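# Slide card sheet under slightly tilted plastic crate

## Task

Push the flat card sheet beneath the plastic crate until clearly more than half its area lies under the crate. The sheet is what travels; the crate must stay near its starting spot and heading throughout, and crate and sheet may only shift together by a very small amount. Anything inside the crate must still be inside at the end. Raise one side of the crate just a little so the sheet can slide in without catching, keeping the other side on the table: the crate must never leave the table completely, must not touch any other object while tilted, and must not come down onto the sheet until well over half of the sheet is already under it. At the end the crate must be set down and released, and the result must hold with no help from the robot. Nothing may be pushed or dropped off the table.

## Robot and tools

ROBOT. Two arms, left_arm and right_arm, each with six joints (waist, shoulder, elbow, wrist pitch, wrist yaw, wrist roll) and a two-finger gripper. left_arm is mounted on the +y side; the names do not refer to sides of a camera image.

FRAME. All reported positions share one world frame: origin on the table surface midway between the arms, +x pointing out across the table, +z up. Positions are in metres, orientations are quaternions in w,x,y,z order. The printed hand position is approximate and drifts more when the arm is stretched far. On each gripper the fingers point along its own +z and close along its own y; the reported point sits between the pads, roughly 1 cm short of the fingertips.

execute_actions. Argument "actions" is a list holding zero or one entry; optional "pictures" (true/false) controls whether camera images come back (they do by default).
- Empty list: no command, just returns the current state.
- Motion entry: {"rows": [...], "steps": n}. "rows" has 1 to 15 rows; "steps" is 1 to 15 (default 15), each step lasting 1/30 s. Row k is applied on step k; if there are fewer rows than steps, the final row repeats.
- Wait entry: {"steps": n} with no rows, n up to 300; it returns after n steps counted from the previous result, and time spent replying counts toward those steps.
Each row is a single list of 14 numbers covering both arms, always all 14 even if one arm stays still: left_arm waist, shoulder, elbow, wrist pitch, wrist yaw, wrist roll, left opening, then the same seven for right_arm. Joint values are absolute target angles in radians, on the same scale as the Joint positions line, not offsets. Stated ranges per arm: waist -2.618 to 3.054, shoulder 0.000 to 3.142, elbow 0.000 to 3.142, wrist pitch -1.571 to 1.571, wrist yaw -1.571 to 1.571, wrist roll -2.094 to 2.094. True ends may differ by up to 0.036 rad either way. A target more than 0.036 rad beyond an end, and further out than the joint currently is, makes the whole call refused (nothing is sent). Targets past the real end are cut at the end and the result then prints "joint sent to its limit", possibly about an earlier action; its absence does not prove there is more room. Opening is an absolute command from -1 (closed) to +1 (fully open, pad gap 0.094 m).

MOTION LIMITS. Per step, each joint's target is kept within a lead of its measured angle: waist 0.202, shoulder 0.258, elbow 0.238, wrist pitch 0.573, wrist yaw and roll 0.522 rad. If targets would move a gripper more than 70 mm from its measured spot, all that arm's targets are pulled back. So big moves take several actions. Between calls the arms keep heading to the last row sent until everything has practically stopped or a step is HELD; after that only a new action moves them further.

GRIPPING. grip_measured reports finger opening on the command scale. Except near the ends, fingers go to where grip_measured would read your number. To hold something, command about 0.03 below grip_measured for a firm grip, less for a lighter one. Each pad pushes at most roughly 50 to 62 N (some less), less on parts thinner than about 2 mm such as card; first contact can spike harder. Readings can be off by about 1 mm per gripper.

RESULT LINES. The state line shows left_arm and right_arm end_effector_position and end_effector_quat_wxyz. Joint positions and Joint velocities give, per arm, six joints (rad, rad/s) then pad gap (m, m/s). Joint torques list total drive output per joint, noisy and offset, nonzero even in free air. "joint command not followed" means a clearance check changed or blocked targets on some steps; HELD marks steps where your row was not (fully) sent. MOTOR HOT appears at 75 °C; at 90 °C that arm stops for 10 s, at 100 °C it goes limp and falls; both show as OVER-TEMPERATURE FAULT. Holding loads heats motors even while you think, so avoid long static holds.

zoom_image. Arguments: "camera" ("cam_high" or "cam_low") and "region" [x0, y0, x1, y1] in pixels of that camera's latest 896x504 image, top-left origin, at most 504 by 504. cam_high looks down from about 1.26 m above the table centre; cam_low sits low near x 0.87, y 0.63, z 0.32 looking back across the table. Calibration is approximate (a couple of degrees, under a centimetre).

finished_scene. Argument "scene": the current scene's number. It ends that scene irreversibly and reports whether the goal was met. Replying without any tool call ends the whole session.

SUGGESTED ORDER. Look first and locate crate, sheet, contents and other objects. With one arm, grip a crate edge and lift that edge slightly, the opposite edge staying on the table, keeping contents inside and clear of other objects. With the other arm, push the sheet flat in under the raised edge until clearly more than half is underneath, without dragging the crate. Lower the crate gently, open the gripper, move both arms clear, then check images before finishing.

AVOID. Arms colliding or pressing on each other; lifting the crate entirely; slamming, dropping or hard shoving; anything leaving the table; leaving the crate held up. Loose items may occasionally be nudged by outside pushes, so recheck.

Each tool is called as name(argument=value, ...) on one line, values as JSON.

## Session

execute_actions(actions=[])

Scene clock: 0.00 s of 4050.00 s.
left_arm: end_effector_position=(+0.5287, +0.2336, +0.1051) grip_measured=+1.000 end_effector_quat_wxyz=(+0.518, -0.503, +0.690, -0.058) | right_arm: end_effector_position=(+0.0800, -0.5428, +0.1164) grip_measured=+1.000 end_effector_quat_wxyz=(+0.093, +0.599, +0.792, -0.073)
Joint positions: left_arm=[-0.483  2.066  1.337  0.02  -0.795 -1.292  0.094] | right_arm=[-1.281  1.032  0.843 -1.146 -0.021 -0.105  0.094]
Joint velocities: left_arm=[-0.007 -0.012  0.007  0.022 -0.066  0.066  0.   ] | right_arm=[-0.007 -0.007 -0.002 -0.066 -0.007  0.007  0.   ]
Joint torques (N m, as the arm reports them, + toward a larger angle): no reading

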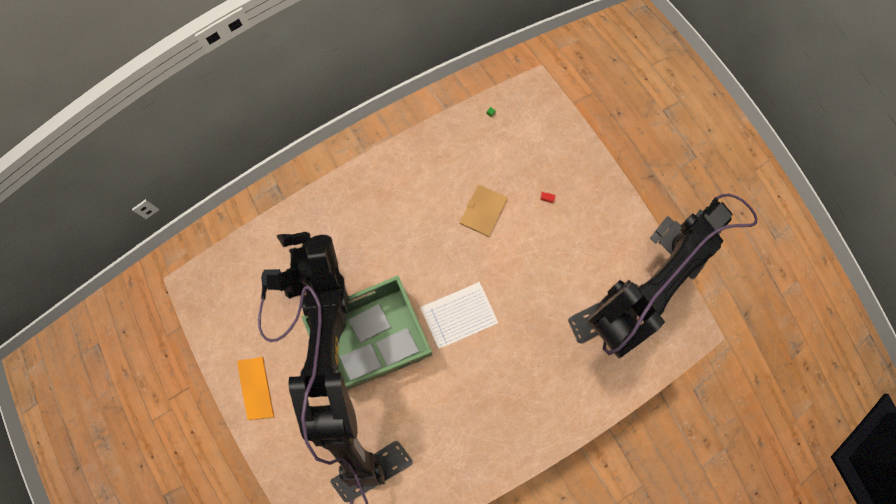

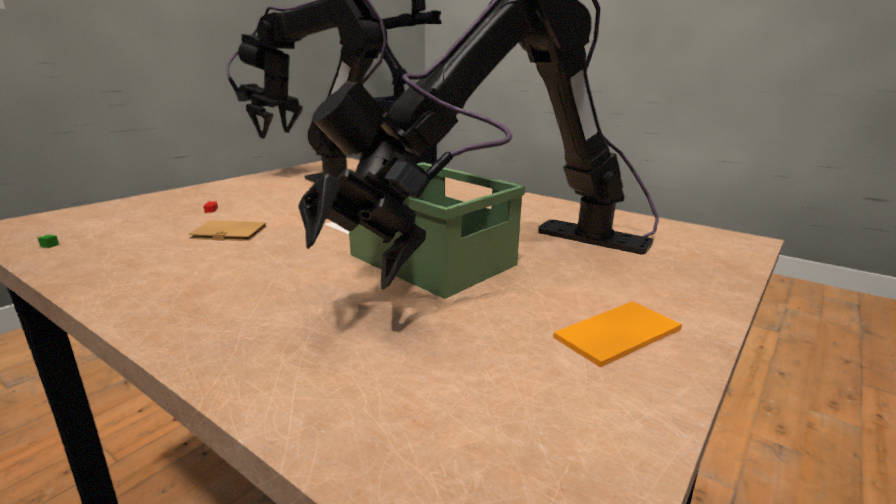

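execute_actions(actions=[{"rows":[[-0.5,1.5,1.337,-1.0,0,0,1,0.9,1.2,1.0,-1.37,0,0,-1]]}], pictures=false)

execute_actions(actions=[{"steps":60}], pictures=false)

execute_actions(actions=[{"rows":[[-0.8,1.2,1.1,-1.47,0,0,1,0.9,1.2,1.0,-1.37,0,0,-1]]}], pictures=false)

execute_actions(actions=[{"steps":60}])

Scene clock: 17.47 s of 4050.00 s.
left_arm: end_effector_position=(+0.3489, +0.1821, +0.1850) grip_measured=+1.000 end_effector_quat_wxyz=(+0.251, +0.096, +0.962, -0.049) | right_arm: end_effector_position=(+0.2168, -0.4026, +0.1194) grip_measured=-0.989 end_effector_quat_wxyz=(+0.004, +0.138, +0.990, -0.001)
Joint positions: left_arm=[-0.493  1.49   1.327 -0.894 -0.064 -0.205  0.094] | right_arm=[-0.166  1.211  0.979 -1.33  -0.    -0.01   0.001]
Joint velocities: left_arm=[-0.002  0.012  0.002 -0.652  0.403  1.326  0.   ] | right_arm=[ 2.186  0.012 -0.002 -0.081 -0.007 -0.007 -0.002]
Joint torques (N m, as the arm reports them, + toward a larger angle): left_arm=[-0.39 -4.28  8.63  1.12 -0.02  0.09] | right_arm=[-0.62 -3.24  8.21 -0.27  0.03  0.05]
Steps of this call (steps 1 to 90: nothing new was sent; then 13.97 s passed at rest; steps 91 to 105: all 15 steps of this action). Readings (joint positions):
91: left_arm=[-0.482 2.042 1.336 -0.048 -0.719 -1.221] | right_arm=[-1.243 1.058 0.870 -1.190 -0.002 -0.085]
92: left_arm=[-0.482 2.003 1.326 -0.149 -0.632 -1.142] | right_arm=[-1.171 1.105 0.913 -1.240 0.002 -0.068]
94: left_arm=[-0.486 1.909 1.320 -0.324 -0.480 -1.001] | right_arm=[-1.019 1.180 0.968 -1.264 0.003 -0.046]
98: left_arm=[-0.488 1.709 1.321 -0.568 -0.270 -0.744] | right_arm=[-0.710 1.211 0.979 -1.295 0.002 -0.023]
105: the state above

Scene clock: 19.47 s of 4050.00 s.
left_arm: end_effector_position=(+0.3240, +0.1819, +0.1715) grip_measured=+1.000 end_effector_quat_wxyz=(+0.197, +0.200, +0.959, -0.040) | right_arm: end_effector_position=(+0.1648, -0.2284, +0.1194) grip_measured=-0.989 end_effector_quat_wxyz=(-0.012, -0.380, +0.925, +0.001)
Joint positions: left_arm=[-0.493  1.495  1.327 -0.998 -0.006 -0.011  0.094] | right_arm=[ 0.897  1.211  0.979 -1.36  -0.011 -0.005  0.001]
Joint velocities: left_arm=[ 0.002  0.002 -0.002 -0.066  0.022  0.007  0.   ] | right_arm=[ 0.022  0.012 -0.012  0.066  0.037 -0.051 -0.   ]
Joint torques (N m, as the arm reports them, + toward a larger angle): left_arm=[-0.46 -4.61  8.46  1.03  0.05  0.14] | right_arm=[ 0.33 -3.15  8.14 -0.12  0.1   0.02]
Steps of this call (steps 1 to 45: the robot went on to your last target; steps 46 to 60: nothing new was sent). Readings (joint positions):
1: left_arm=[-0.493 1.490 1.327 -0.914 -0.051 -0.166] | right_arm=[-0.089 1.211 0.979 -1.332 -0.000 -0.010]
2: left_arm=[-0.493 1.493 1.327 -0.934 -0.041 -0.135] | right_arm=[-0.011 1.211 0.979 -1.334 -0.000 -0.009]
4: left_arm=[-0.493 1.495 1.327 -0.961 -0.028 -0.090] | right_arm=[0.144 1.211 0.979 -1.335 -0.000 -0.008]
8: left_arm=[-0.493 1.495 1.327 -0.985 -0.014 -0.043] | right_arm=[0.454 1.211 0.979 -1.337 -0.000 -0.006]
60: the state above
All arms were judged still, so your last target was given up. Only a new action makes them travel on or press farther. Fingers that are still opening or closing keep moving.

Scene clock: 19.97 s of 4050.00 s.
left_arm: end_effector_position=(+0.1405, +0.2021, +0.1512) grip_measured=+1.000 end_effector_quat_wxyz=(+0.007, +0.352, +0.936, -0.005) | right_arm: end_effector_position=(+0.1648, -0.2284, +0.1194) grip_measured=-0.989 end_effector_quat_wxyz=(-0.012, -0.380, +0.925, +0.001)
Joint positions: left_arm=[-0.799  1.215  1.108 -1.446  0.005 -0.008  0.094] | right_arm=[ 0.897  1.211  0.979 -1.36  -0.011 -0.005  0.001]
Joint velocities: left_arm=[-0.012 -0.007 -0.007 -0.183  0.066  0.007  0.   ] | right_arm=[ 0.002 -0.007 -0.002 -0.037 -0.037 -0.022  0.   ]
Joint torques (N m, as the arm reports them, + toward a larger angle): left_arm=[-0.06 -3.14  6.01  0.38 -0.06  0.11] | right_arm=[ 0.34 -3.16  8.14 -0.12  0.1   0.03]
Steps of this call (steps 1 to 15: all 15 steps of this action). Readings (joint positions):
1: left_arm=[-0.503 1.483 1.310 -1.003 -0.012 -0.011] | right_arm=[0.897 1.211 0.979 -1.360 -0.011 -0.005]
2: left_arm=[-0.526 1.457 1.279 -1.029 -0.014 -0.011] | right_arm=[0.897 1.211 0.979 -1.360 -0.011 -0.005]
4: left_arm=[-0.597 1.391 1.211 -1.112 -0.013 -0.011] | right_arm=[0.897 1.211 0.979 -1.360 -0.011 -0.005]
8: left_arm=[-0.773 1.259 1.119 -1.304 -0.000 -0.009] | right_arm=[0.897 1.211 0.979 -1.360 -0.011 -0.005]
15: the state above

Scene clock: 21.97 s of 4050.00 s.
left_arm: end_effector_position=(+0.1371, +0.2052, +0.1512) grip_measured=+1.000 end_effector_quat_wxyz=(-0.001, +0.352, +0.936, -0.002) | right_arm: end_effector_position=(+0.1648, -0.2284, +0.1194) grip_measured=-0.989 end_effector_quat_wxyz=(-0.012, -0.380, +0.925, +0.001)
Joint positions: left_arm=[-0.799  1.215  1.108 -1.465  0.005 -0.008  0.094] | right_arm=[ 0.897  1.211  0.979 -1.36  -0.011 -0.005  0.001]
Joint velocities: left_arm=[ 0.012 -0.007 -0.007  0.022  0.037  0.051  0.   ] | right_arm=[ 0.012  0.012 -0.002  0.007  0.007 -0.007  0.   ]
Joint torques (N m, as the arm reports them, + toward a larger angle): left_arm=[ 0.   -3.19  6.    0.3  -0.05  0.11] | right_arm=[ 0.34 -3.18  8.13 -0.13  0.1   0.03]
Steps of this call (steps 1 to 30: the robot went on to your last target; steps 31 to 60: nothing new was sent). Readings (joint positions):
1: left_arm=[-0.799 1.215 1.108 -1.450 0.005 -0.008] | right_arm=[0.897 1.211 0.979 -1.360 -0.011 -0.005]
2: left_arm=[-0.799 1.215 1.108 -1.454 0.005 -0.008] | right_arm=[0.897 1.211 0.979 -1.360 -0.011 -0.005]
4: left_arm=[-0.799 1.215 1.108 -1.458 0.005 -0.008] | right_arm=[0.897 1.211 0.979 -1.360 -0.011 -0.005]
8: left_arm=[-0.799 1.215 1.108 -1.463 0.005 -0.008] | right_arm=[0.897 1.211 0.979 -1.360 -0.011 -0.005]
60: the state above
All arms were judged still, so your last target was given up. Only a new action makes them travel on or press farther. Fingers that are still opening or closing keep moving.

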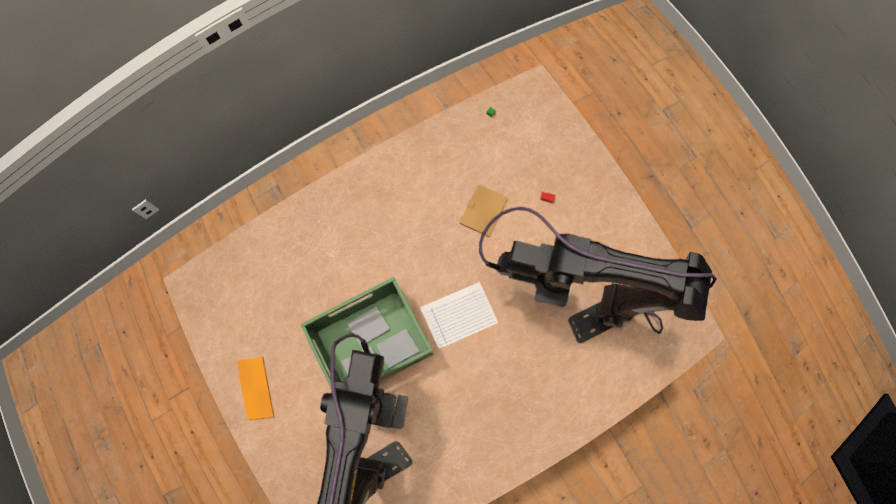

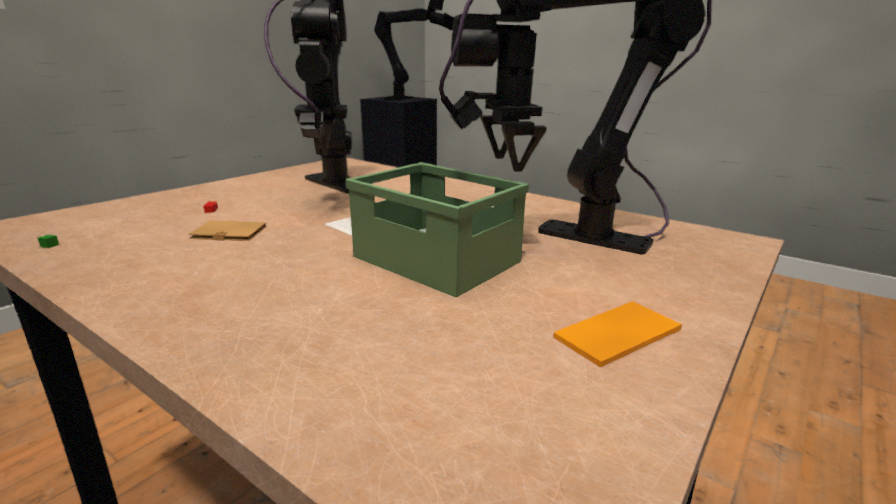

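execute_actions(actions=[{"rows":[[-0.92,1.785,1.709,-1.495,0,-0.84,1,0.9,1.2,1.0,-1.37,0,0,-1]]}], pictures=false)

execute_actions(actions=[{"steps":45}])

Scene clock: 40.00 s of 4050.00 s.
left_arm: end_effector_position=(+0.2208, +0.0817, +0.1534) grip_measured=+1.000 end_effector_quat_wxyz=(-0.014, +0.026, +0.999, +0.014) | right_arm: end_effector_position=(+0.1648, -0.2284, +0.1194) grip_measured=-0.989 end_effector_quat_wxyz=(-0.012, -0.380, +0.925, +0.001)
Joint positions: left_arm=[-0.914  1.814  1.68  -1.477  0.    -0.791  0.094] | right_arm=[ 0.897  1.211  0.979 -1.36  -0.011 -0.005  0.001]
Joint velocities: left_arm=[ 0.017 -0.007  0.046 -0.11  -0.066 -0.315  0.   ] | right_arm=[ 0.002  0.002  0.007  0.022 -0.022 -0.095 -0.   ]
Joint torques (N m, as the arm reports them, + toward a larger angle): left_arm=[-0.4  -8.8   9.1   0.17 -0.01 -0.1 ] | right_arm=[ 0.34 -3.14  8.13 -0.12  0.1   0.03]
Steps of this call (steps 1 to 90: nothing new was sent; then 14.53 s passed at rest; steps 91 to 105: all 15 steps of this action). Readings (joint positions):
91: left_arm=[-0.819 1.253 1.149 -1.503 -0.003 -0.095] | right_arm=[0.897 1.211 0.979 -1.360 -0.011 -0.005]
92: left_arm=[-0.855 1.326 1.229 -1.540 -0.003 -0.196] | right_arm=[0.897 1.211 0.979 -1.360 -0.011 -0.005]
94: left_arm=[-0.900 1.492 1.399 -1.535 -0.000 -0.385] | right_arm=[0.897 1.211 0.979 -1.360 -0.011 -0.005]
98: left_arm=[-0.914 1.772 1.661 -1.472 0.000 -0.645] | right_arm=[0.897 1.211 0.979 -1.360 -0.011 -0.005]
105: the state above

Scene clock: 41.50 s of 4050.00 s.
left_arm: end_effector_position=(+0.2193, +0.0834, +0.1536) grip_measured=+1.000 end_effector_quat_wxyz=(-0.017, +0.007, +1.000, +0.018) | right_arm: end_effector_position=(+0.1648, -0.2284, +0.1194) grip_measured=-0.989 end_effector_quat_wxyz=(-0.012, -0.380, +0.925, +0.001)
Joint positions: left_arm=[-0.914  1.814  1.68  -1.486  0.    -0.829  0.094] | right_arm=[ 0.897  1.211  0.979 -1.36  -0.011 -0.005  0.001]
Joint velocities: left_arm=[-0.042 -0.017 -0.002  0.022 -0.007  0.037  0.   ] | right_arm=[-0.007 -0.017 -0.017 -0.022 -0.051 -0.095  0.   ]
Joint torques (N m, as the arm reports them, + toward a larger angle): left_arm=[-0.33 -8.78  9.27  0.16 -0.01 -0.1 ] | right_arm=[ 0.34 -3.15  8.13 -0.12  0.11  0.02]
Steps of this call (steps 1 to 30: the robot went on to your last target; steps 31 to 45: nothing new was sent). Readings (joint positions):
1: left_arm=[-0.914 1.814 1.680 -1.479 0.000 -0.799] | right_arm=[0.897 1.211 0.979 -1.360 -0.011 -0.005]
2: left_arm=[-0.914 1.814 1.680 -1.480 0.000 -0.805] | right_arm=[0.897 1.211 0.979 -1.360 -0.011 -0.005]
4: left_arm=[-0.914 1.814 1.680 -1.482 0.000 -0.814] | right_arm=[0.897 1.211 0.979 -1.360 -0.011 -0.005]
8: left_arm=[-0.914 1.814 1.680 -1.485 0.000 -0.823] | right_arm=[0.897 1.211 0.979 -1.360 -0.011 -0.005]
45: the state above
All arms were judged still, so your last target was given up. Only a new action makes them travel on or press farther. Fingers that are still opening or closing keep moving.

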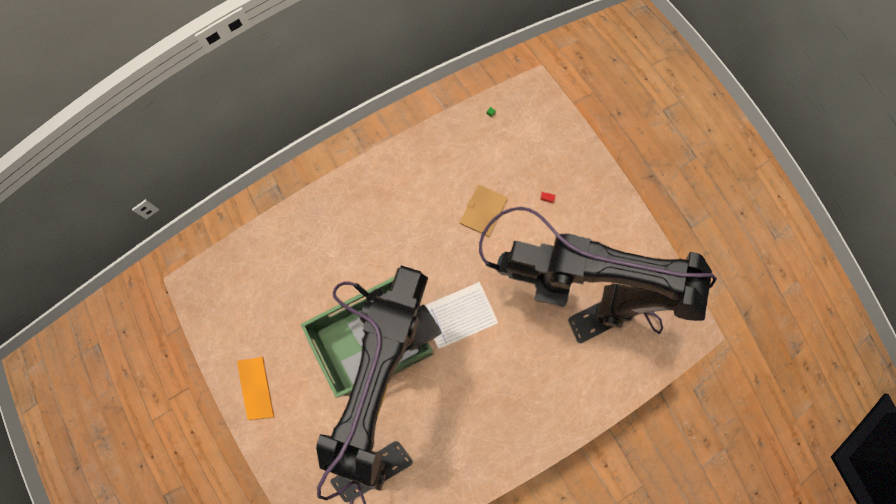

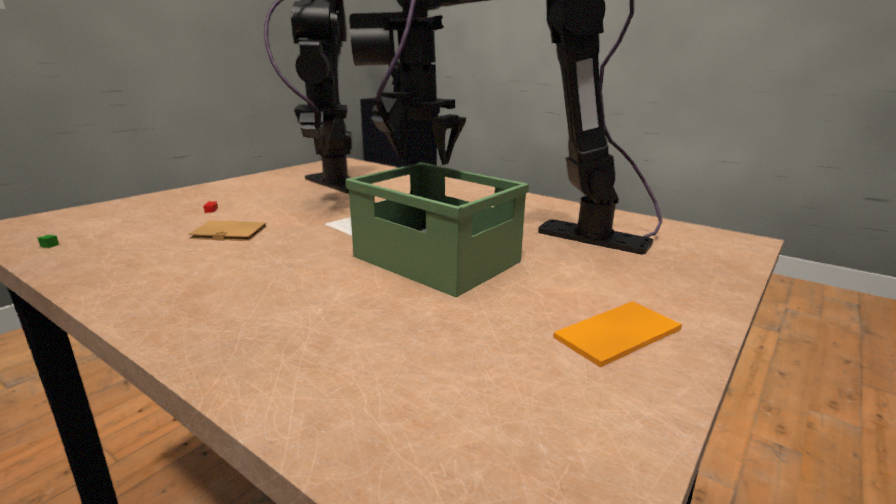

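execute_actions(actions=[{"rows":[[-0.965,1.80,1.72,-1.44,0,-0.88,1,0.9,1.2,1.0,-1.37,0,0,-1]]}], pictures=false)

execute_actions(actions=[{"rows":[[-0.965,1.80,1.57,-1.30,0,-0.88,1,0.9,1.2,1.0,-1.37,0,0,-1]]}], pictures=false)

execute_actions(actions=[{"steps":30}])

zoom_image(camera="cam_low", region=[300,80,540,260])

Scene clock: 48.97 s of 4050.00 s.
left_arm: end_effector_position=(+0.2141, +0.0640, +0.1561) grip_measured=+1.000 end_effector_quat_wxyz=(-0.002, +0.012, +1.000, -0.000) | right_arm: end_effector_position=(+0.1648, -0.2284, +0.1194) grip_measured=-0.989 end_effector_quat_wxyz=(-0.012, -0.380, +0.925, +0.001)
Joint positions: left_arm=[-0.963  1.814  1.692 -1.45   0.003 -0.868  0.094] | right_arm=[ 0.897  1.211  0.979 -1.36  -0.011 -0.005  0.001]
Joint velocities: left_arm=[ 0.007  0.007 -0.022  0.007 -0.007  0.022  0.   ] | right_arm=[-0.002 -0.002 -0.012  0.037 -0.022  0.007 -0.   ]
Joint torques (N m, as the arm reports them, + toward a larger angle): left_arm=[-0.05 -7.82  9.32  0.46 -0.02 -0.09] | right_arm=[ 0.34 -3.17  8.13 -0.12  0.11  0.02]
Steps of this call (steps 1 to 90: nothing new was sent; then 3.97 s passed at rest; steps 91 to 105: all 15 steps of this action). Readings (joint positions):
91: left_arm=[-0.918 1.814 1.682 -1.484 -0.001 -0.837] | right_arm=[0.897 1.211 0.979 -1.360 -0.011 -0.005]
92: left_arm=[-0.927 1.814 1.684 -1.478 -0.001 -0.843] | right_arm=[0.897 1.211 0.979 -1.360 -0.011 -0.005]
94: left_arm=[-0.948 1.814 1.689 -1.466 0.000 -0.853] | right_arm=[0.897 1.211 0.979 -1.360 -0.011 -0.005]
98: left_arm=[-0.963 1.814 1.692 -1.454 0.003 -0.863] | right_arm=[0.897 1.211 0.979 -1.360 -0.011 -0.005]
105: the state above

Scene clock: 49.47 s of 4050.00 s.
left_arm: end_effector_position=(+0.2172, +0.0601, +0.1265) grip_measured=+1.000 end_effector_quat_wxyz=(+0.004, +0.011, +1.000, -0.007) | right_arm: end_effector_position=(+0.1648, -0.2284, +0.1194) grip_measured=-0.989 end_effector_quat_wxyz=(-0.012, -0.380, +0.925, +0.001)
Joint positions: left_arm=[-0.963  1.809  1.568 -1.314  0.003 -0.87   0.094] | right_arm=[ 0.897  1.211  0.979 -1.36  -0.011 -0.005  0.001]
Joint velocities: left_arm=[ 0.007 -0.012 -0.032  0.066 -0.081 -0.007  0.   ] | right_arm=[-0.007  0.002 -0.017  0.022  0.037 -0.022 -0.001]
Joint torques (N m, as the arm reports them, + toward a larger angle): left_arm=[-0.09 -7.58  6.96  0.48 -0.03 -0.1 ] | right_arm=[ 0.36 -3.14  8.16 -0.12  0.11  0.03]
Steps of this call (steps 1 to 15: all 15 steps of this action). Readings (joint positions):
1: left_arm=[-0.963 1.809 1.670 -1.424 0.003 -0.869] | right_arm=[0.897 1.211 0.979 -1.360 -0.011 -0.005]
2: left_arm=[-0.963 1.803 1.639 -1.396 0.003 -0.869] | right_arm=[0.897 1.211 0.979 -1.360 -0.011 -0.005]
4: left_arm=[-0.963 1.805 1.592 -1.366 0.003 -0.869] | right_arm=[0.897 1.211 0.979 -1.360 -0.011 -0.005]
8: left_arm=[-0.963 1.809 1.568 -1.339 0.003 -0.869] | right_arm=[0.897 1.211 0.979 -1.360 -0.011 -0.005]
15: the state above

Scene clock: 50.47 s of 4050.00 s.
left_arm: end_effector_position=(+0.2178, +0.0593, +0.1266) grip_measured=+1.000 end_effector_quat_wxyz=(+0.005, +0.011, +1.000, -0.009) | right_arm: end_effector_position=(+0.1648, -0.2284, +0.1194) grip_measured=-0.989 end_effector_quat_wxyz=(-0.012, -0.380, +0.925, +0.001)
Joint positions: left_arm=[-0.963  1.809  1.568 -1.31   0.003 -0.87   0.094] | right_arm=[ 0.897  1.211  0.979 -1.36  -0.011 -0.005  0.001]
Joint velocities: left_arm=[-0.017  0.007  0.002 -0.007  0.037 -0.007  0.   ] | right_arm=[ 0.002 -0.007 -0.007 -0.022  0.051  0.037  0.   ]
Joint torques (N m, as the arm reports them, + toward a larger angle): left_arm=[-0.07 -7.53  6.96  0.48 -0.05 -0.09] | right_arm=[ 0.34 -3.15  8.13 -0.12  0.1   0.03]
Steps of this call (steps 1 to 15: the robot went on to your last target; steps 16 to 30: nothing new was sent). Readings (joint positions):
1: left_arm=[-0.963 1.809 1.568 -1.313 0.003 -0.870] | right_arm=[0.897 1.211 0.979 -1.360 -0.011 -0.005]
2: left_arm=[-0.963 1.809 1.568 -1.312 0.003 -0.870] | right_arm=[0.897 1.211 0.979 -1.360 -0.011 -0.005]
4: left_arm=[-0.963 1.809 1.568 -1.312 0.003 -0.870] | right_arm=[0.897 1.211 0.979 -1.360 -0.011 -0.005]
8: left_arm=[-0.963 1.809 1.568 -1.310 0.003 -0.870] | right_arm=[0.897 1.211 0.979 -1.360 -0.011 -0.005]
30: the state above
All arms were judged still, so your last target was given up. Only a new action makes them travel on or press farther. Fingers that are still opening or closing keep moving.

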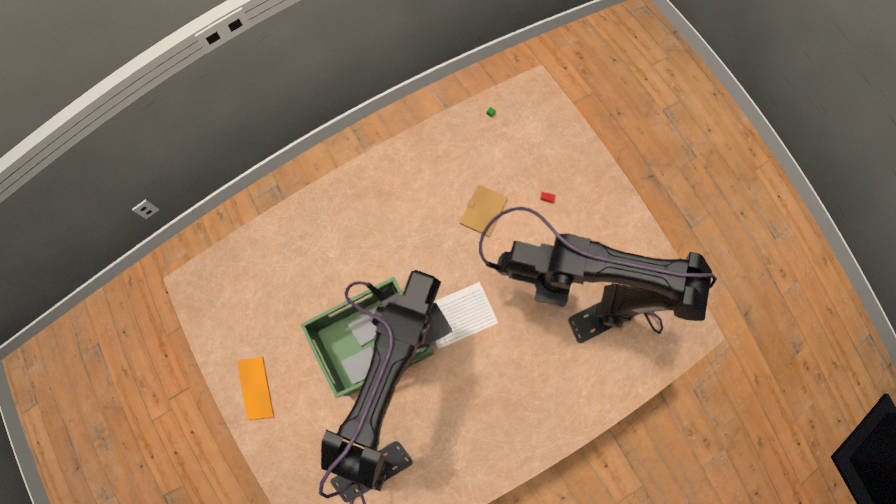

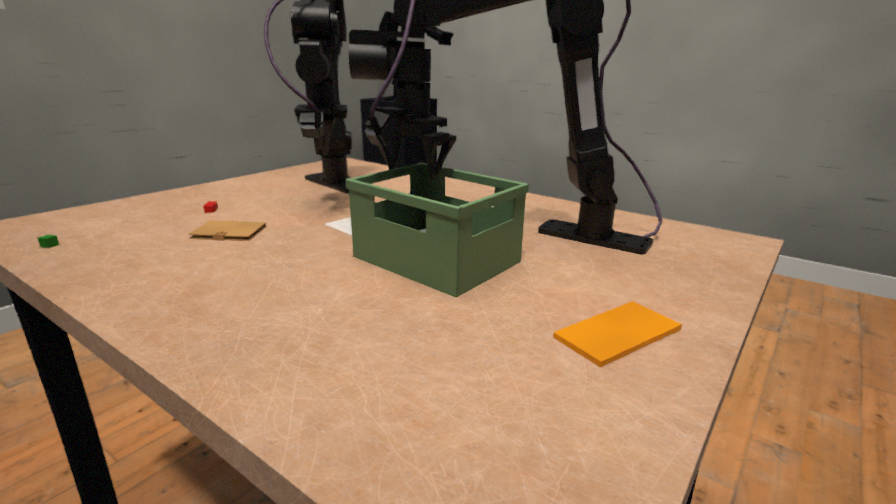

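Region (300, 80, 540, 260) of cam_low's 896x504 image, scaled by 2.100, with more detail than that image has; it fills the top 378 rows of this view, and the rest is white.

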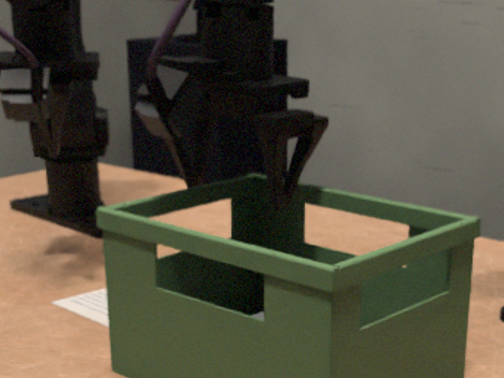

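execute_actions(actions=[{"rows":[[-0.965,1.80,1.49,-1.23,0,-0.88,-0.4,0.9,1.2,1.0,-1.37,0,0,-1]]}], pictures=false)

execute_actions(actions=[{"steps":30}])

zoom_image(camera="cam_low", region=[300,80,540,260])

Scene clock: 56.93 s of 4050.00 s.
left_arm: end_effector_position=(+0.2154, +0.0561, +0.1104) grip_measured=-0.398 end_effector_quat_wxyz=(+0.003, +0.013, +1.000, -0.017) | right_arm: end_effector_position=(+0.1648, -0.2284, +0.1194) grip_measured=-0.989 end_effector_quat_wxyz=(-0.012, -0.380, +0.925, +0.001)
Joint positions: left_arm=[-0.967  1.806  1.5   -1.235  0.017 -0.87   0.028] | right_arm=[ 0.897  1.211  0.979 -1.36  -0.011 -0.005  0.001]
Joint velocities: left_arm=[-0.002 -0.002 -0.002  0.022  0.051 -0.007 -0.001] | right_arm=[-0.007  0.007  0.007 -0.051  0.051  0.037  0.   ]
Joint torques (N m, as the arm reports them, + toward a larger angle): left_arm=[ 0.23 -7.25  5.9   0.45 -0.16 -0.1 ] | right_arm=[ 0.34 -3.15  8.13 -0.13  0.1   0.02]
Steps of this call (steps 1 to 90: nothing new was sent; then 2.97 s passed at rest; steps 91 to 105: all 15 steps of this action). Readings (joint positions):
91: left_arm=[-0.963 1.808 1.556 -1.295 0.003 -0.870] | right_arm=[0.897 1.211 0.979 -1.360 -0.011 -0.005]
92: left_arm=[-0.963 1.806 1.539 -1.280 0.003 -0.870] | right_arm=[0.897 1.211 0.979 -1.360 -0.011 -0.005]
94: left_arm=[-0.963 1.806 1.506 -1.264 0.003 -0.870] | right_arm=[0.897 1.211 0.979 -1.360 -0.011 -0.005]
98: left_arm=[-0.967 1.806 1.500 -1.235 0.017 -0.870] | right_arm=[0.897 1.211 0.979 -1.360 -0.011 -0.005]
105: the state above

Scene clock: 57.93 s of 4050.00 s.
left_arm: end_effector_position=(+0.2154, +0.0561, +0.1104) grip_measured=-0.398 end_effector_quat_wxyz=(+0.003, +0.013, +1.000, -0.017) | right_arm: end_effector_position=(+0.1648, -0.2284, +0.1194) grip_measured=-0.989 end_effector_quat_wxyz=(-0.012, -0.380, +0.925, +0.001)
Joint positions: left_arm=[-0.967  1.806  1.5   -1.235  0.017 -0.87   0.028] | right_arm=[ 0.897  1.211  0.979 -1.36  -0.011 -0.005  0.001]
Joint velocities: left_arm=[-0.012  0.012  0.012  0.022  0.007  0.095  0.001] | right_arm=[ 0.002  0.002 -0.012  0.066  0.066  0.037 -0.   ]
Joint torques (N m, as the arm reports them, + toward a larger angle): left_arm=[ 0.17 -7.27  5.91  0.45 -0.16 -0.1 ] | right_arm=[ 0.33 -3.17  8.17 -0.12  0.11  0.02]
Steps of this call (steps 1 to 15: the robot went on to your last target; steps 16 to 30: nothing new was sent). Readings (joint positions):
1: left_arm=[-0.967 1.806 1.500 -1.235 0.017 -0.870] | right_arm=[0.897 1.211 0.979 -1.360 -0.011 -0.005]
2: left_arm=[-0.967 1.806 1.500 -1.235 0.017 -0.870] | right_arm=[0.897 1.211 0.979 -1.360 -0.011 -0.005]
4: left_arm=[-0.967 1.806 1.500 -1.235 0.017 -0.870] | right_arm=[0.897 1.211 0.979 -1.360 -0.011 -0.005]
8: left_arm=[-0.967 1.806 1.500 -1.235 0.017 -0.870] | right_arm=[0.897 1.211 0.979 -1.360 -0.011 -0.005]
30: the state above
All arms were judged still, so your last target was given up. Only a new action makes them travel on or press farther. Fingers that are still opening or closing keep moving.

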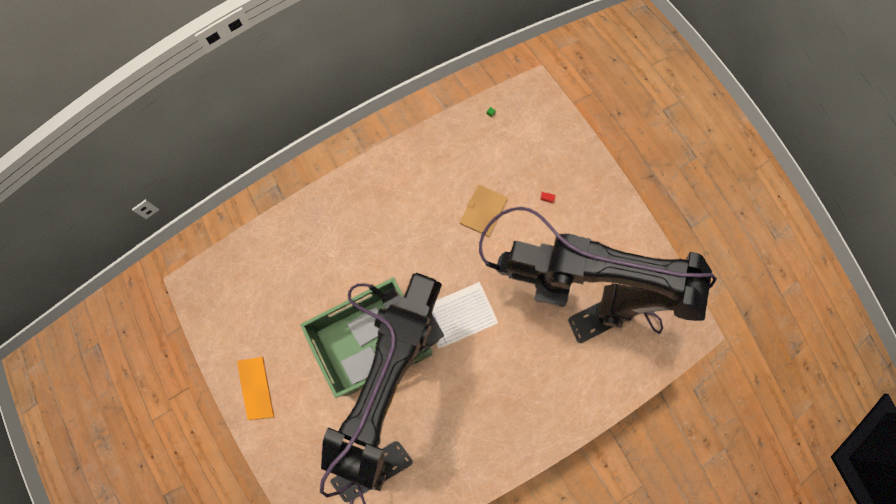

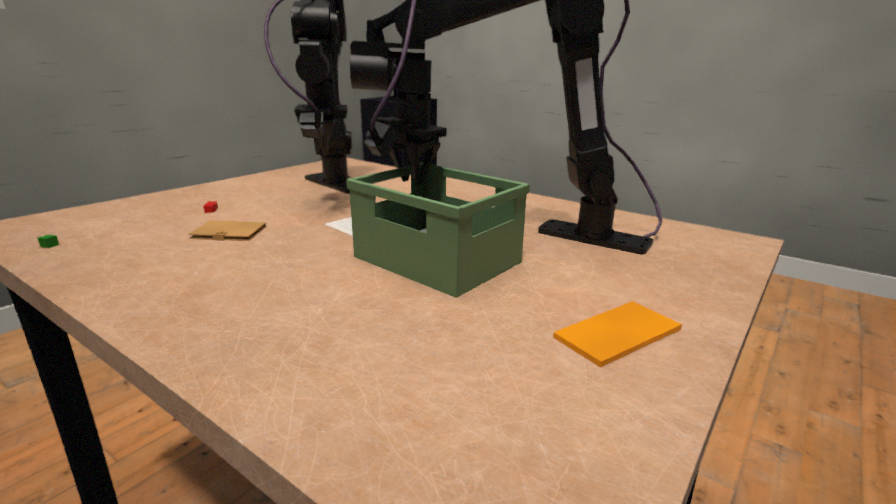

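Region (300, 80, 540, 260) of cam_low's 896x504 image, scaled by 2.100, with more detail than that image has; it fills the top 378 rows of this view, and the rest is white.

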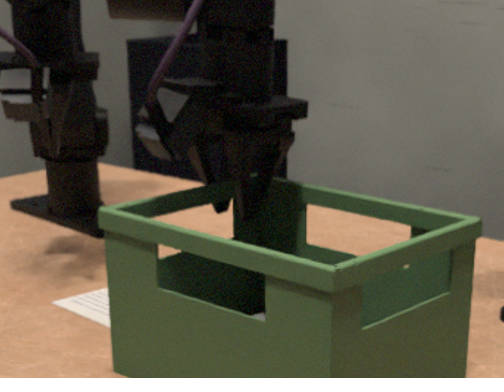

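execute_actions(actions=[{"rows":[[-0.91,1.92,1.70,-1.32,0,-0.84,0,0.9,1.2,1.0,-1.37,0,0,-1]]}], pictures=false)

execute_actions(actions=[{"steps":30}])

zoom_image(camera="cam_low", region=[300,80,540,260])

Scene clock: 64.60 s of 4050.00 s.
left_arm: end_effector_position=(+0.2486, +0.0502, +0.1178) grip_measured=-0.002 end_effector_quat_wxyz=(+0.003, -0.006, +1.000, -0.010) | right_arm: end_effector_position=(+0.1648, -0.2284, +0.1194) grip_measured=-0.989 end_effector_quat_wxyz=(-0.012, -0.380, +0.925, +0.001)
Joint positions: left_arm=[-0.91   1.916  1.673 -1.309  0.009 -0.851  0.047] | right_arm=[ 0.897  1.211  0.979 -1.36  -0.011 -0.005  0.001]
Joint velocities: left_arm=[-0.012 -0.007  0.007 -0.007 -0.022 -0.007 -0.001] | right_arm=[ 0.002 -0.002 -0.007 -0.022  0.022  0.051 -0.   ]
Joint torques (N m, as the arm reports them, + toward a larger angle): left_arm=[ 0.07 -7.44  9.32  0.3  -0.1   0.13] | right_arm=[ 0.36 -3.15  8.14 -0.12  0.11  0.03]
Steps of this call (steps 1 to 90: nothing new was sent; then 3.17 s passed at rest; steps 91 to 105: all 15 steps of this action). Readings (joint positions):
91: left_arm=[-0.962 1.827 1.536 -1.271 0.018 -0.867] | right_arm=[0.897 1.211 0.979 -1.360 -0.011 -0.005]
92: left_arm=[-0.953 1.858 1.591 -1.296 0.018 -0.864] | right_arm=[0.897 1.211 0.979 -1.360 -0.011 -0.005]
94: left_arm=[-0.930 1.901 1.659 -1.286 0.016 -0.859] | right_arm=[0.897 1.211 0.979 -1.360 -0.011 -0.005]
98: left_arm=[-0.910 1.916 1.673 -1.293 0.009 -0.854] | right_arm=[0.897 1.211 0.979 -1.360 -0.011 -0.005]
105: the state above

Scene clock: 65.60 s of 4050.00 s.
left_arm: end_effector_position=(+0.2481, +0.0508, +0.1178) grip_measured=-0.002 end_effector_quat_wxyz=(+0.002, -0.006, +1.000, -0.009) | right_arm: end_effector_position=(+0.1648, -0.2284, +0.1194) grip_measured=-0.989 end_effector_quat_wxyz=(-0.012, -0.380, +0.925, +0.001)
Joint positions: left_arm=[-0.91   1.916  1.673 -1.312  0.009 -0.851  0.047] | right_arm=[ 0.897  1.211  0.979 -1.36  -0.011 -0.005  0.001]
Joint velocities: left_arm=[ 0.012  0.007  0.002  0.007  0.066 -0.051 -0.   ] | right_arm=[ 0.007  0.012 -0.017 -0.051 -0.037  0.007 -0.001]
Joint torques (N m, as the arm reports them, + toward a larger angle): left_arm=[ 0.1  -7.43  9.27  0.29 -0.1   0.14] | right_arm=[ 0.32 -3.16  8.13 -0.13  0.1   0.03]
Steps of this call (steps 1 to 15: the robot went on to your last target; steps 16 to 30: nothing new was sent). Readings (joint positions):
1: left_arm=[-0.910 1.916 1.673 -1.309 0.009 -0.851] | right_arm=[0.897 1.211 0.979 -1.360 -0.011 -0.005]
2: left_arm=[-0.910 1.916 1.673 -1.310 0.009 -0.851] | right_arm=[0.897 1.211 0.979 -1.360 -0.011 -0.005]
4: left_arm=[-0.910 1.916 1.673 -1.310 0.009 -0.851] | right_arm=[0.897 1.211 0.979 -1.360 -0.011 -0.005]
8: left_arm=[-0.910 1.916 1.673 -1.311 0.009 -0.851] | right_arm=[0.897 1.211 0.979 -1.360 -0.011 -0.005]
30: the state above
All arms were judged still, so your last target was given up. Only a new action makes them travel on or press farther. Fingers that are still opening or closing keep moving.

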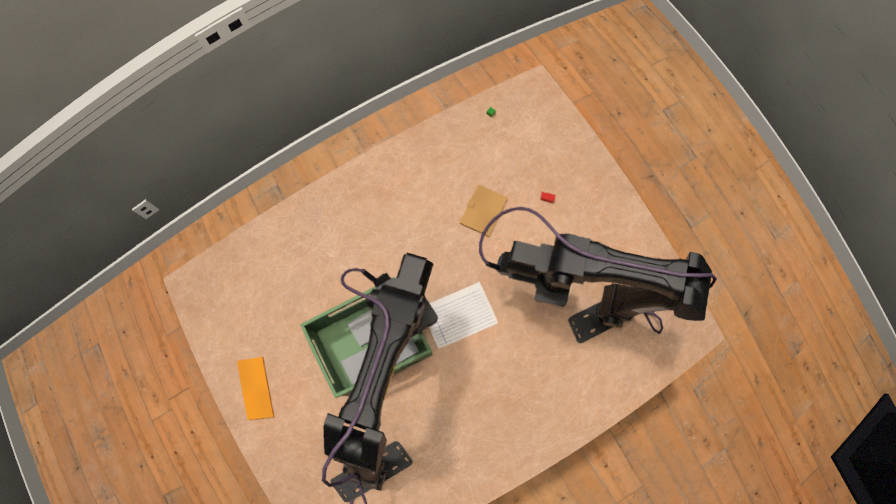

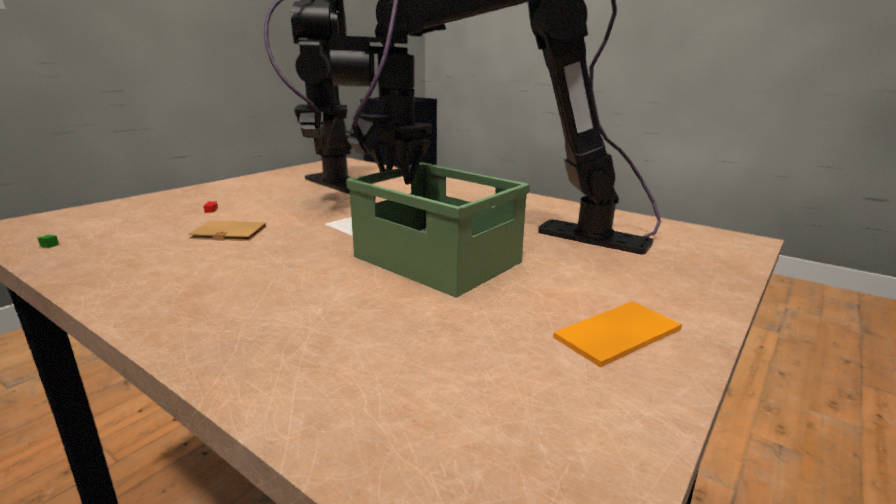

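Region (300, 80, 540, 260) of cam_low's 896x504 image, scaled by 2.100, with more detail than that image has; it fills the top 378 rows of this view, and the rest is white.

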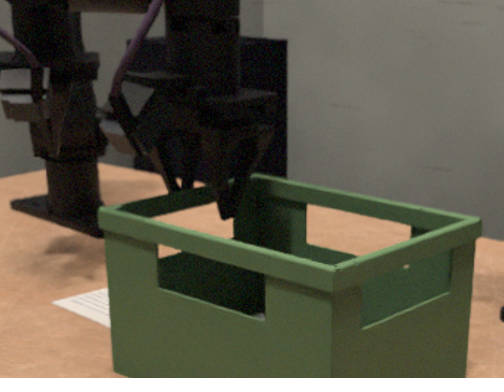

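execute_actions(actions=[{"rows":[[-0.91,1.945,1.70,-1.29,0,-0.84,0,1.065,1.34,0.65,-0.3,0,0,-1]]}], pictures=false)

execute_actions(actions=[{"rows":[[-0.91,1.945,1.70,-1.29,0,-0.84,-1,1.065,1.34,0.65,-0.3,0,0,-1]]}], pictures=false)

execute_actions(actions=[{"steps":30}])

Scene clock: 71.93 s of 4050.00 s.
left_arm: end_effector_position=(+0.2499, +0.0488, +0.1090) grip_measured=-0.002 end_effector_quat_wxyz=(-0.003, -0.006, +1.000, -0.004) | right_arm: end_effector_position=(+0.2172, -0.1120, +0.0353) grip_measured=-0.989 end_effector_quat_wxyz=(+0.202, -0.442, +0.868, +0.103)
Joint positions: left_arm=[-0.91   1.942  1.673 -1.3    0.009 -0.85   0.047] | right_arm=[ 1.059  1.359  0.63  -0.385 -0.002 -0.003  0.001]
Joint velocities: left_arm=[ 0.037 -0.002 -0.007 -0.037  0.066 -0.007  0.   ] | right_arm=[ 0.002 -0.012 -0.002  0.549  0.037 -0.007  0.001]
Joint torques (N m, as the arm reports them, + toward a larger angle): left_arm=[ 0.09 -7.64  9.24  0.43 -0.1   0.14] | right_arm=[ 0.57 -5.07  8.26  0.87  0.03  0.  ]
Steps of this call (steps 1 to 90: nothing new was sent; then 2.83 s passed at rest; steps 91 to 105: all 15 steps of this action). Readings (joint positions):
91: left_arm=[-0.910 1.918 1.673 -1.311 0.009 -0.851] | right_arm=[0.917 1.214 0.955 -1.314 -0.002 -0.003]
92: left_arm=[-0.910 1.921 1.673 -1.309 0.009 -0.851] | right_arm=[0.953 1.224 0.912 -1.232 -0.000 -0.003]
94: left_arm=[-0.910 1.930 1.673 -1.305 0.009 -0.851] | right_arm=[1.018 1.275 0.796 -1.041 -0.001 -0.003]
98: left_arm=[-0.910 1.942 1.673 -1.301 0.009 -0.850] | right_arm=[1.059 1.364 0.636 -0.682 -0.002 -0.003]
105: the state above

Scene clock: 72.43 s of 4050.00 s.
left_arm: end_effector_position=(+0.2530, +0.0463, +0.1091) grip_measured=-0.843 end_effector_quat_wxyz=(+0.005, +0.006, +1.000, -0.007) | right_arm: end_effector_position=(+0.2253, -0.1008, +0.0426) grip_measured=-0.989 end_effector_quat_wxyz=(+0.229, -0.438, +0.861, +0.117)
Joint positions: left_arm=[-0.911  1.942  1.674 -1.285  0.003 -0.828  0.007] | right_arm=[ 1.059  1.359  0.63  -0.322 -0.002 -0.003  0.001]
Joint velocities: left_arm=[-0.017 -0.007 -0.002  0.037  0.037  0.037 -0.   ] | right_arm=[ 0.007 -0.017 -0.002 -0.095 -0.051 -0.066 -0.   ]
Joint torques (N m, as the arm reports them, + toward a larger angle): left_arm=[ 0.22 -7.69  9.3   0.32 -0.04 -0.12] | right_arm=[ 0.56 -5.16  8.35  1.11  0.02  0.01]
Steps of this call (steps 1 to 15: all 15 steps of this action). Readings (joint positions):
1: left_arm=[-0.910 1.942 1.673 -1.300 0.009 -0.850] | right_arm=[1.059 1.359 0.630 -0.370 -0.002 -0.003]
2: left_arm=[-0.910 1.942 1.673 -1.300 0.009 -0.850] | right_arm=[1.059 1.359 0.630 -0.358 -0.002 -0.003]
4: left_arm=[-0.912 1.942 1.674 -1.286 0.003 -0.827] | right_arm=[1.059 1.359 0.630 -0.343 -0.002 -0.003]
8: left_arm=[-0.911 1.942 1.674 -1.285 0.003 -0.828] | right_arm=[1.059 1.359 0.630 -0.328 -0.002 -0.003]
15: the state above

Scene clock: 73.43 s of 4050.00 s.
left_arm: end_effector_position=(+0.2530, +0.0463, +0.1091) grip_measured=-0.843 end_effector_quat_wxyz=(+0.005, +0.006, +1.000, -0.007) | right_arm: end_effector_position=(+0.2255, -0.1006, +0.0427) grip_measured=-0.989 end_effector_quat_wxyz=(+0.229, -0.438, +0.861, +0.117)
Joint positions: left_arm=[-0.911  1.942  1.674 -1.285  0.003 -0.828  0.007] | right_arm=[ 1.059  1.359  0.63  -0.321 -0.002 -0.003  0.001]
Joint velocities: left_arm=[ 0.012 -0.012 -0.007 -0.066 -0.022  0.037 -0.   ] | right_arm=[ 0.007 -0.002 -0.017 -0.095 -0.022  0.022 -0.001]
Joint torques (N m, as the arm reports them, + toward a larger angle): left_arm=[ 0.2  -7.69  9.21  0.33 -0.05 -0.12] | right_arm=[ 0.54 -5.15  8.35  1.11  0.03  0.01]
Steps of this call (steps 1 to 15: the robot went on to your last target; steps 16 to 30: nothing new was sent). Readings (joint positions):
1: left_arm=[-0.911 1.942 1.674 -1.285 0.003 -0.828] | right_arm=[1.059 1.359 0.630 -0.322 -0.002 -0.003]
2: left_arm=[-0.911 1.942 1.674 -1.285 0.003 -0.828] | right_arm=[1.059 1.359 0.630 -0.321 -0.002 -0.003]
4: left_arm=[-0.911 1.942 1.674 -1.285 0.003 -0.828] | right_arm=[1.059 1.359 0.630 -0.321 -0.002 -0.003]
8: left_arm=[-0.911 1.942 1.674 -1.285 0.003 -0.828] | right_arm=[1.059 1.359 0.630 -0.321 -0.002 -0.003]
30: the state above
All arms were judged still, so your last target was given up. Only a new action makes them travel on or press farther. Fingers that are still opening or closing keep moving.

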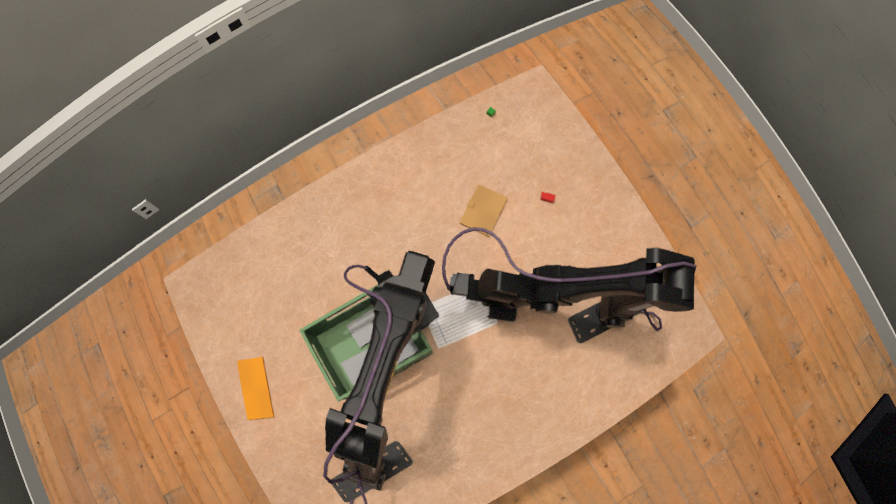

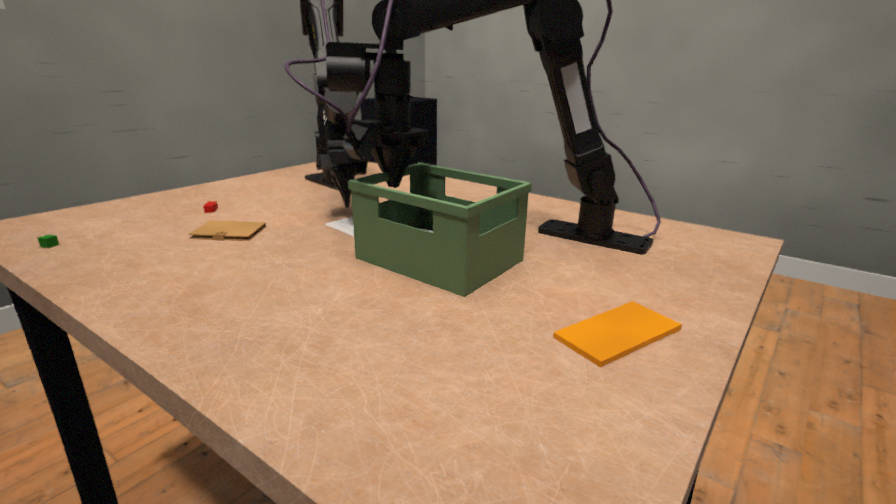

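execute_actions(actions=[{"rows":[[-0.91,1.92,1.70,-1.29,0,-0.80,-1,1.065,1.34,0.65,-0.3,0,0.8,-1],[-0.91,1.92,1.70,-1.29,0,-0.80,-1,1.065,1.34,0.65,-0.3,0,0.8,-1],[-0.91,1.92,1.70,-1.29,0,-0.80,-1,1.065,1.34,0.65,-0.3,0,0.8,-1],[-0.91,1.9,1.70,-1.29,0,-0.78,-1,1.065,1.34,0.65,-0.3,0,1.57,-1],[-0.91,1.9,1.70,-1.29,0,-0.78,-1,1.065,1.34,0.65,-0.3,0,1.57,-1],[-0.91,1.9,1.70,-1.29,0,-0.78,-1,1.065,1.34,0.65,-0.3,0,1.57,-1],[-0.91,1.88,1.70,-1.29,0,-0.76,-1,1.065,1.34,0.65,-0.3,0,1.57,-1],[-0.91,1.88,1.70,-1.29,0,-0.76,-1,1.065,1.34,0.65,-0.3,0,1.57,-1],[-0.91,1.88,1.70,-1.29,0,-0.76,-1,1.065,1.34,0.65,-0.3,0,1.57,-1],[-0.91,1.86,1.70,-1.29,0,-0.75,-1,1.065,1.34,0.65,-0.3,0,1.57,-1]]}], pictures=false)

execute_actions(actions=[{"steps":40}])

zoom_image(camera="cam_high", region=[290,240,560,410])

Scene clock: 84.17 s of 4050.00 s.
left_arm: end_effector_position=(+0.2498, +0.0488, +0.1142) grip_measured=-0.843 end_effector_quat_wxyz=(+0.003, +0.020, +1.000, -0.008) | right_arm: end_effector_position=(+0.2258, -0.0994, +0.0434) grip_measured=-0.989 end_effector_quat_wxyz=(+0.103, +0.208, +0.943, +0.239)
Joint positions: left_arm=[-0.911  1.928  1.674 -1.302  0.007 -0.8    0.007] | right_arm=[ 1.061  1.359  0.63  -0.316 -0.003  1.374  0.001]
Joint velocities: left_arm=[-0.012 -0.027 -0.002 -0.051 -0.051  0.007 -0.   ] | right_arm=[ 0.002  0.007  0.007 -0.051 -0.007  1.311 -0.002]
Joint torques (N m, as the arm reports them, + toward a larger angle): left_arm=[  0.17 -12.26   9.22   0.56  -0.08   0.48] | right_arm=[ 0.46 -5.17  8.34  1.06  0.04 -0.03]
Steps of this call (steps 1 to 90: nothing new was sent; then 7.23 s passed at rest; steps 91 to 105: all 15 steps of this action). Readings (joint positions):
91: left_arm=[-0.911 1.942 1.674 -1.285 0.003 -0.826] | right_arm=[1.061 1.359 0.630 -0.321 -0.003 0.082]
92: left_arm=[-0.911 1.942 1.674 -1.285 0.003 -0.825] | right_arm=[1.061 1.359 0.630 -0.320 -0.003 0.183]
94: left_arm=[-0.911 1.942 1.674 -1.285 0.003 -0.822] | right_arm=[1.061 1.359 0.630 -0.320 -0.003 0.385]
98: left_arm=[-0.911 1.940 1.674 -1.287 0.005 -0.815] | right_arm=[1.061 1.359 0.630 -0.318 -0.003 0.789]
105: the state above

Scene clock: 85.50 s of 4050.00 s.
left_arm: end_effector_position=(+0.2495, +0.0490, +0.1145) grip_measured=-0.843 end_effector_quat_wxyz=(+0.003, +0.022, +1.000, -0.008) | right_arm: end_effector_position=(+0.2266, -0.0983, +0.0442) grip_measured=-0.989 end_effector_quat_wxyz=(+0.081, +0.298, +0.918, +0.251)
Joint positions: left_arm=[-0.911  1.927  1.674 -1.303  0.007 -0.797  0.007] | right_arm=[ 1.061  1.359  0.63  -0.309 -0.003  1.568  0.001]
Joint velocities: left_arm=[-0.012 -0.002 -0.027  0.007 -0.066 -0.051  0.   ] | right_arm=[ 0.007 -0.012  0.007  0.007  0.066 -0.007 -0.   ]
Joint torques (N m, as the arm reports them, + toward a larger angle): left_arm=[  0.19 -12.4    9.21   0.51  -0.08   0.55] | right_arm=[ 0.46 -5.17  8.34  1.02  0.03 -0.01]
Steps of this call (steps 1 to 30: the robot went on to your last target; steps 31 to 40: nothing new was sent). Readings (joint positions):
1: left_arm=[-0.911 1.927 1.674 -1.303 0.007 -0.799] | right_arm=[1.061 1.359 0.630 -0.315 -0.003 1.414]
2: left_arm=[-0.911 1.927 1.674 -1.303 0.007 -0.798] | right_arm=[1.061 1.359 0.630 -0.315 -0.003 1.445]
4: left_arm=[-0.911 1.927 1.674 -1.303 0.007 -0.798] | right_arm=[1.061 1.359 0.630 -0.313 -0.003 1.489]
8: left_arm=[-0.911 1.927 1.674 -1.303 0.007 -0.797] | right_arm=[1.061 1.359 0.630 -0.312 -0.003 1.536]
40: the state above
All arms were judged still, so your last target was given up. Only a new action makes them travel on or press farther. Fingers that are still opening or closing keep moving.

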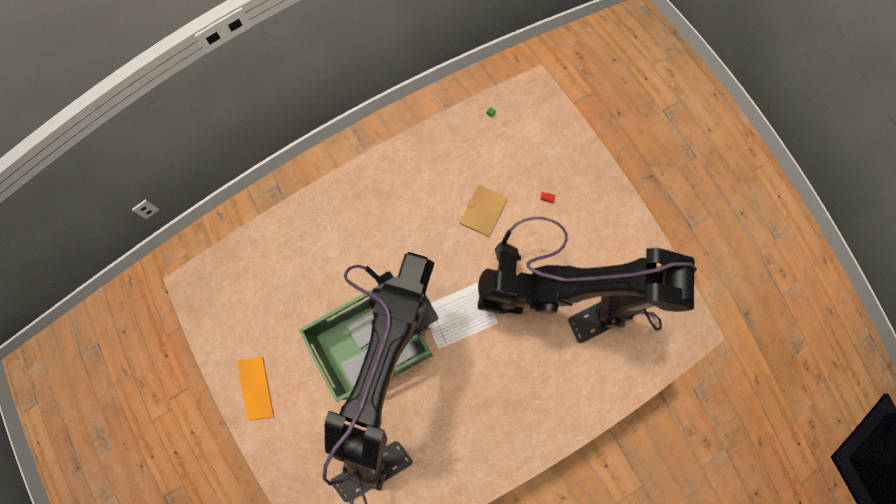

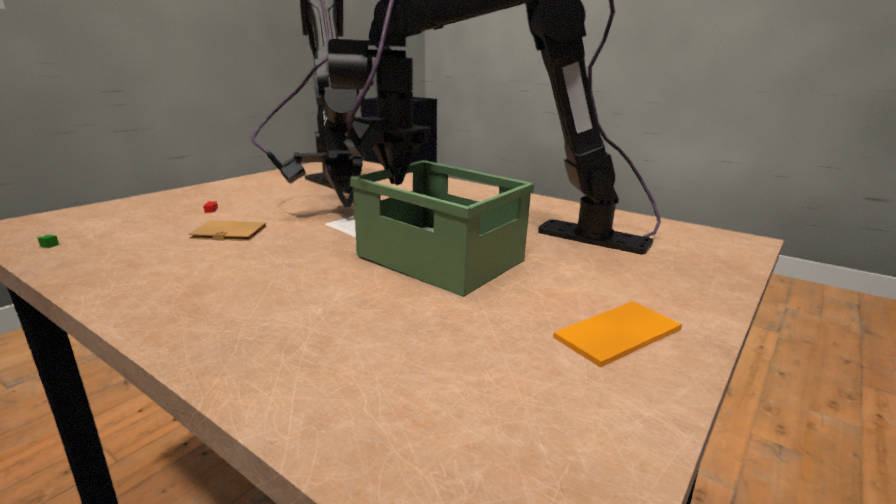

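Region (290, 240, 560, 410) of cam_high's 896x504 image, scaled by 1.867, with more detail than that image has; it fills the top 317 rows of this view, and the rest is white.

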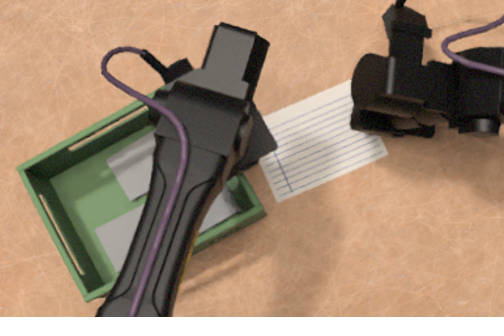

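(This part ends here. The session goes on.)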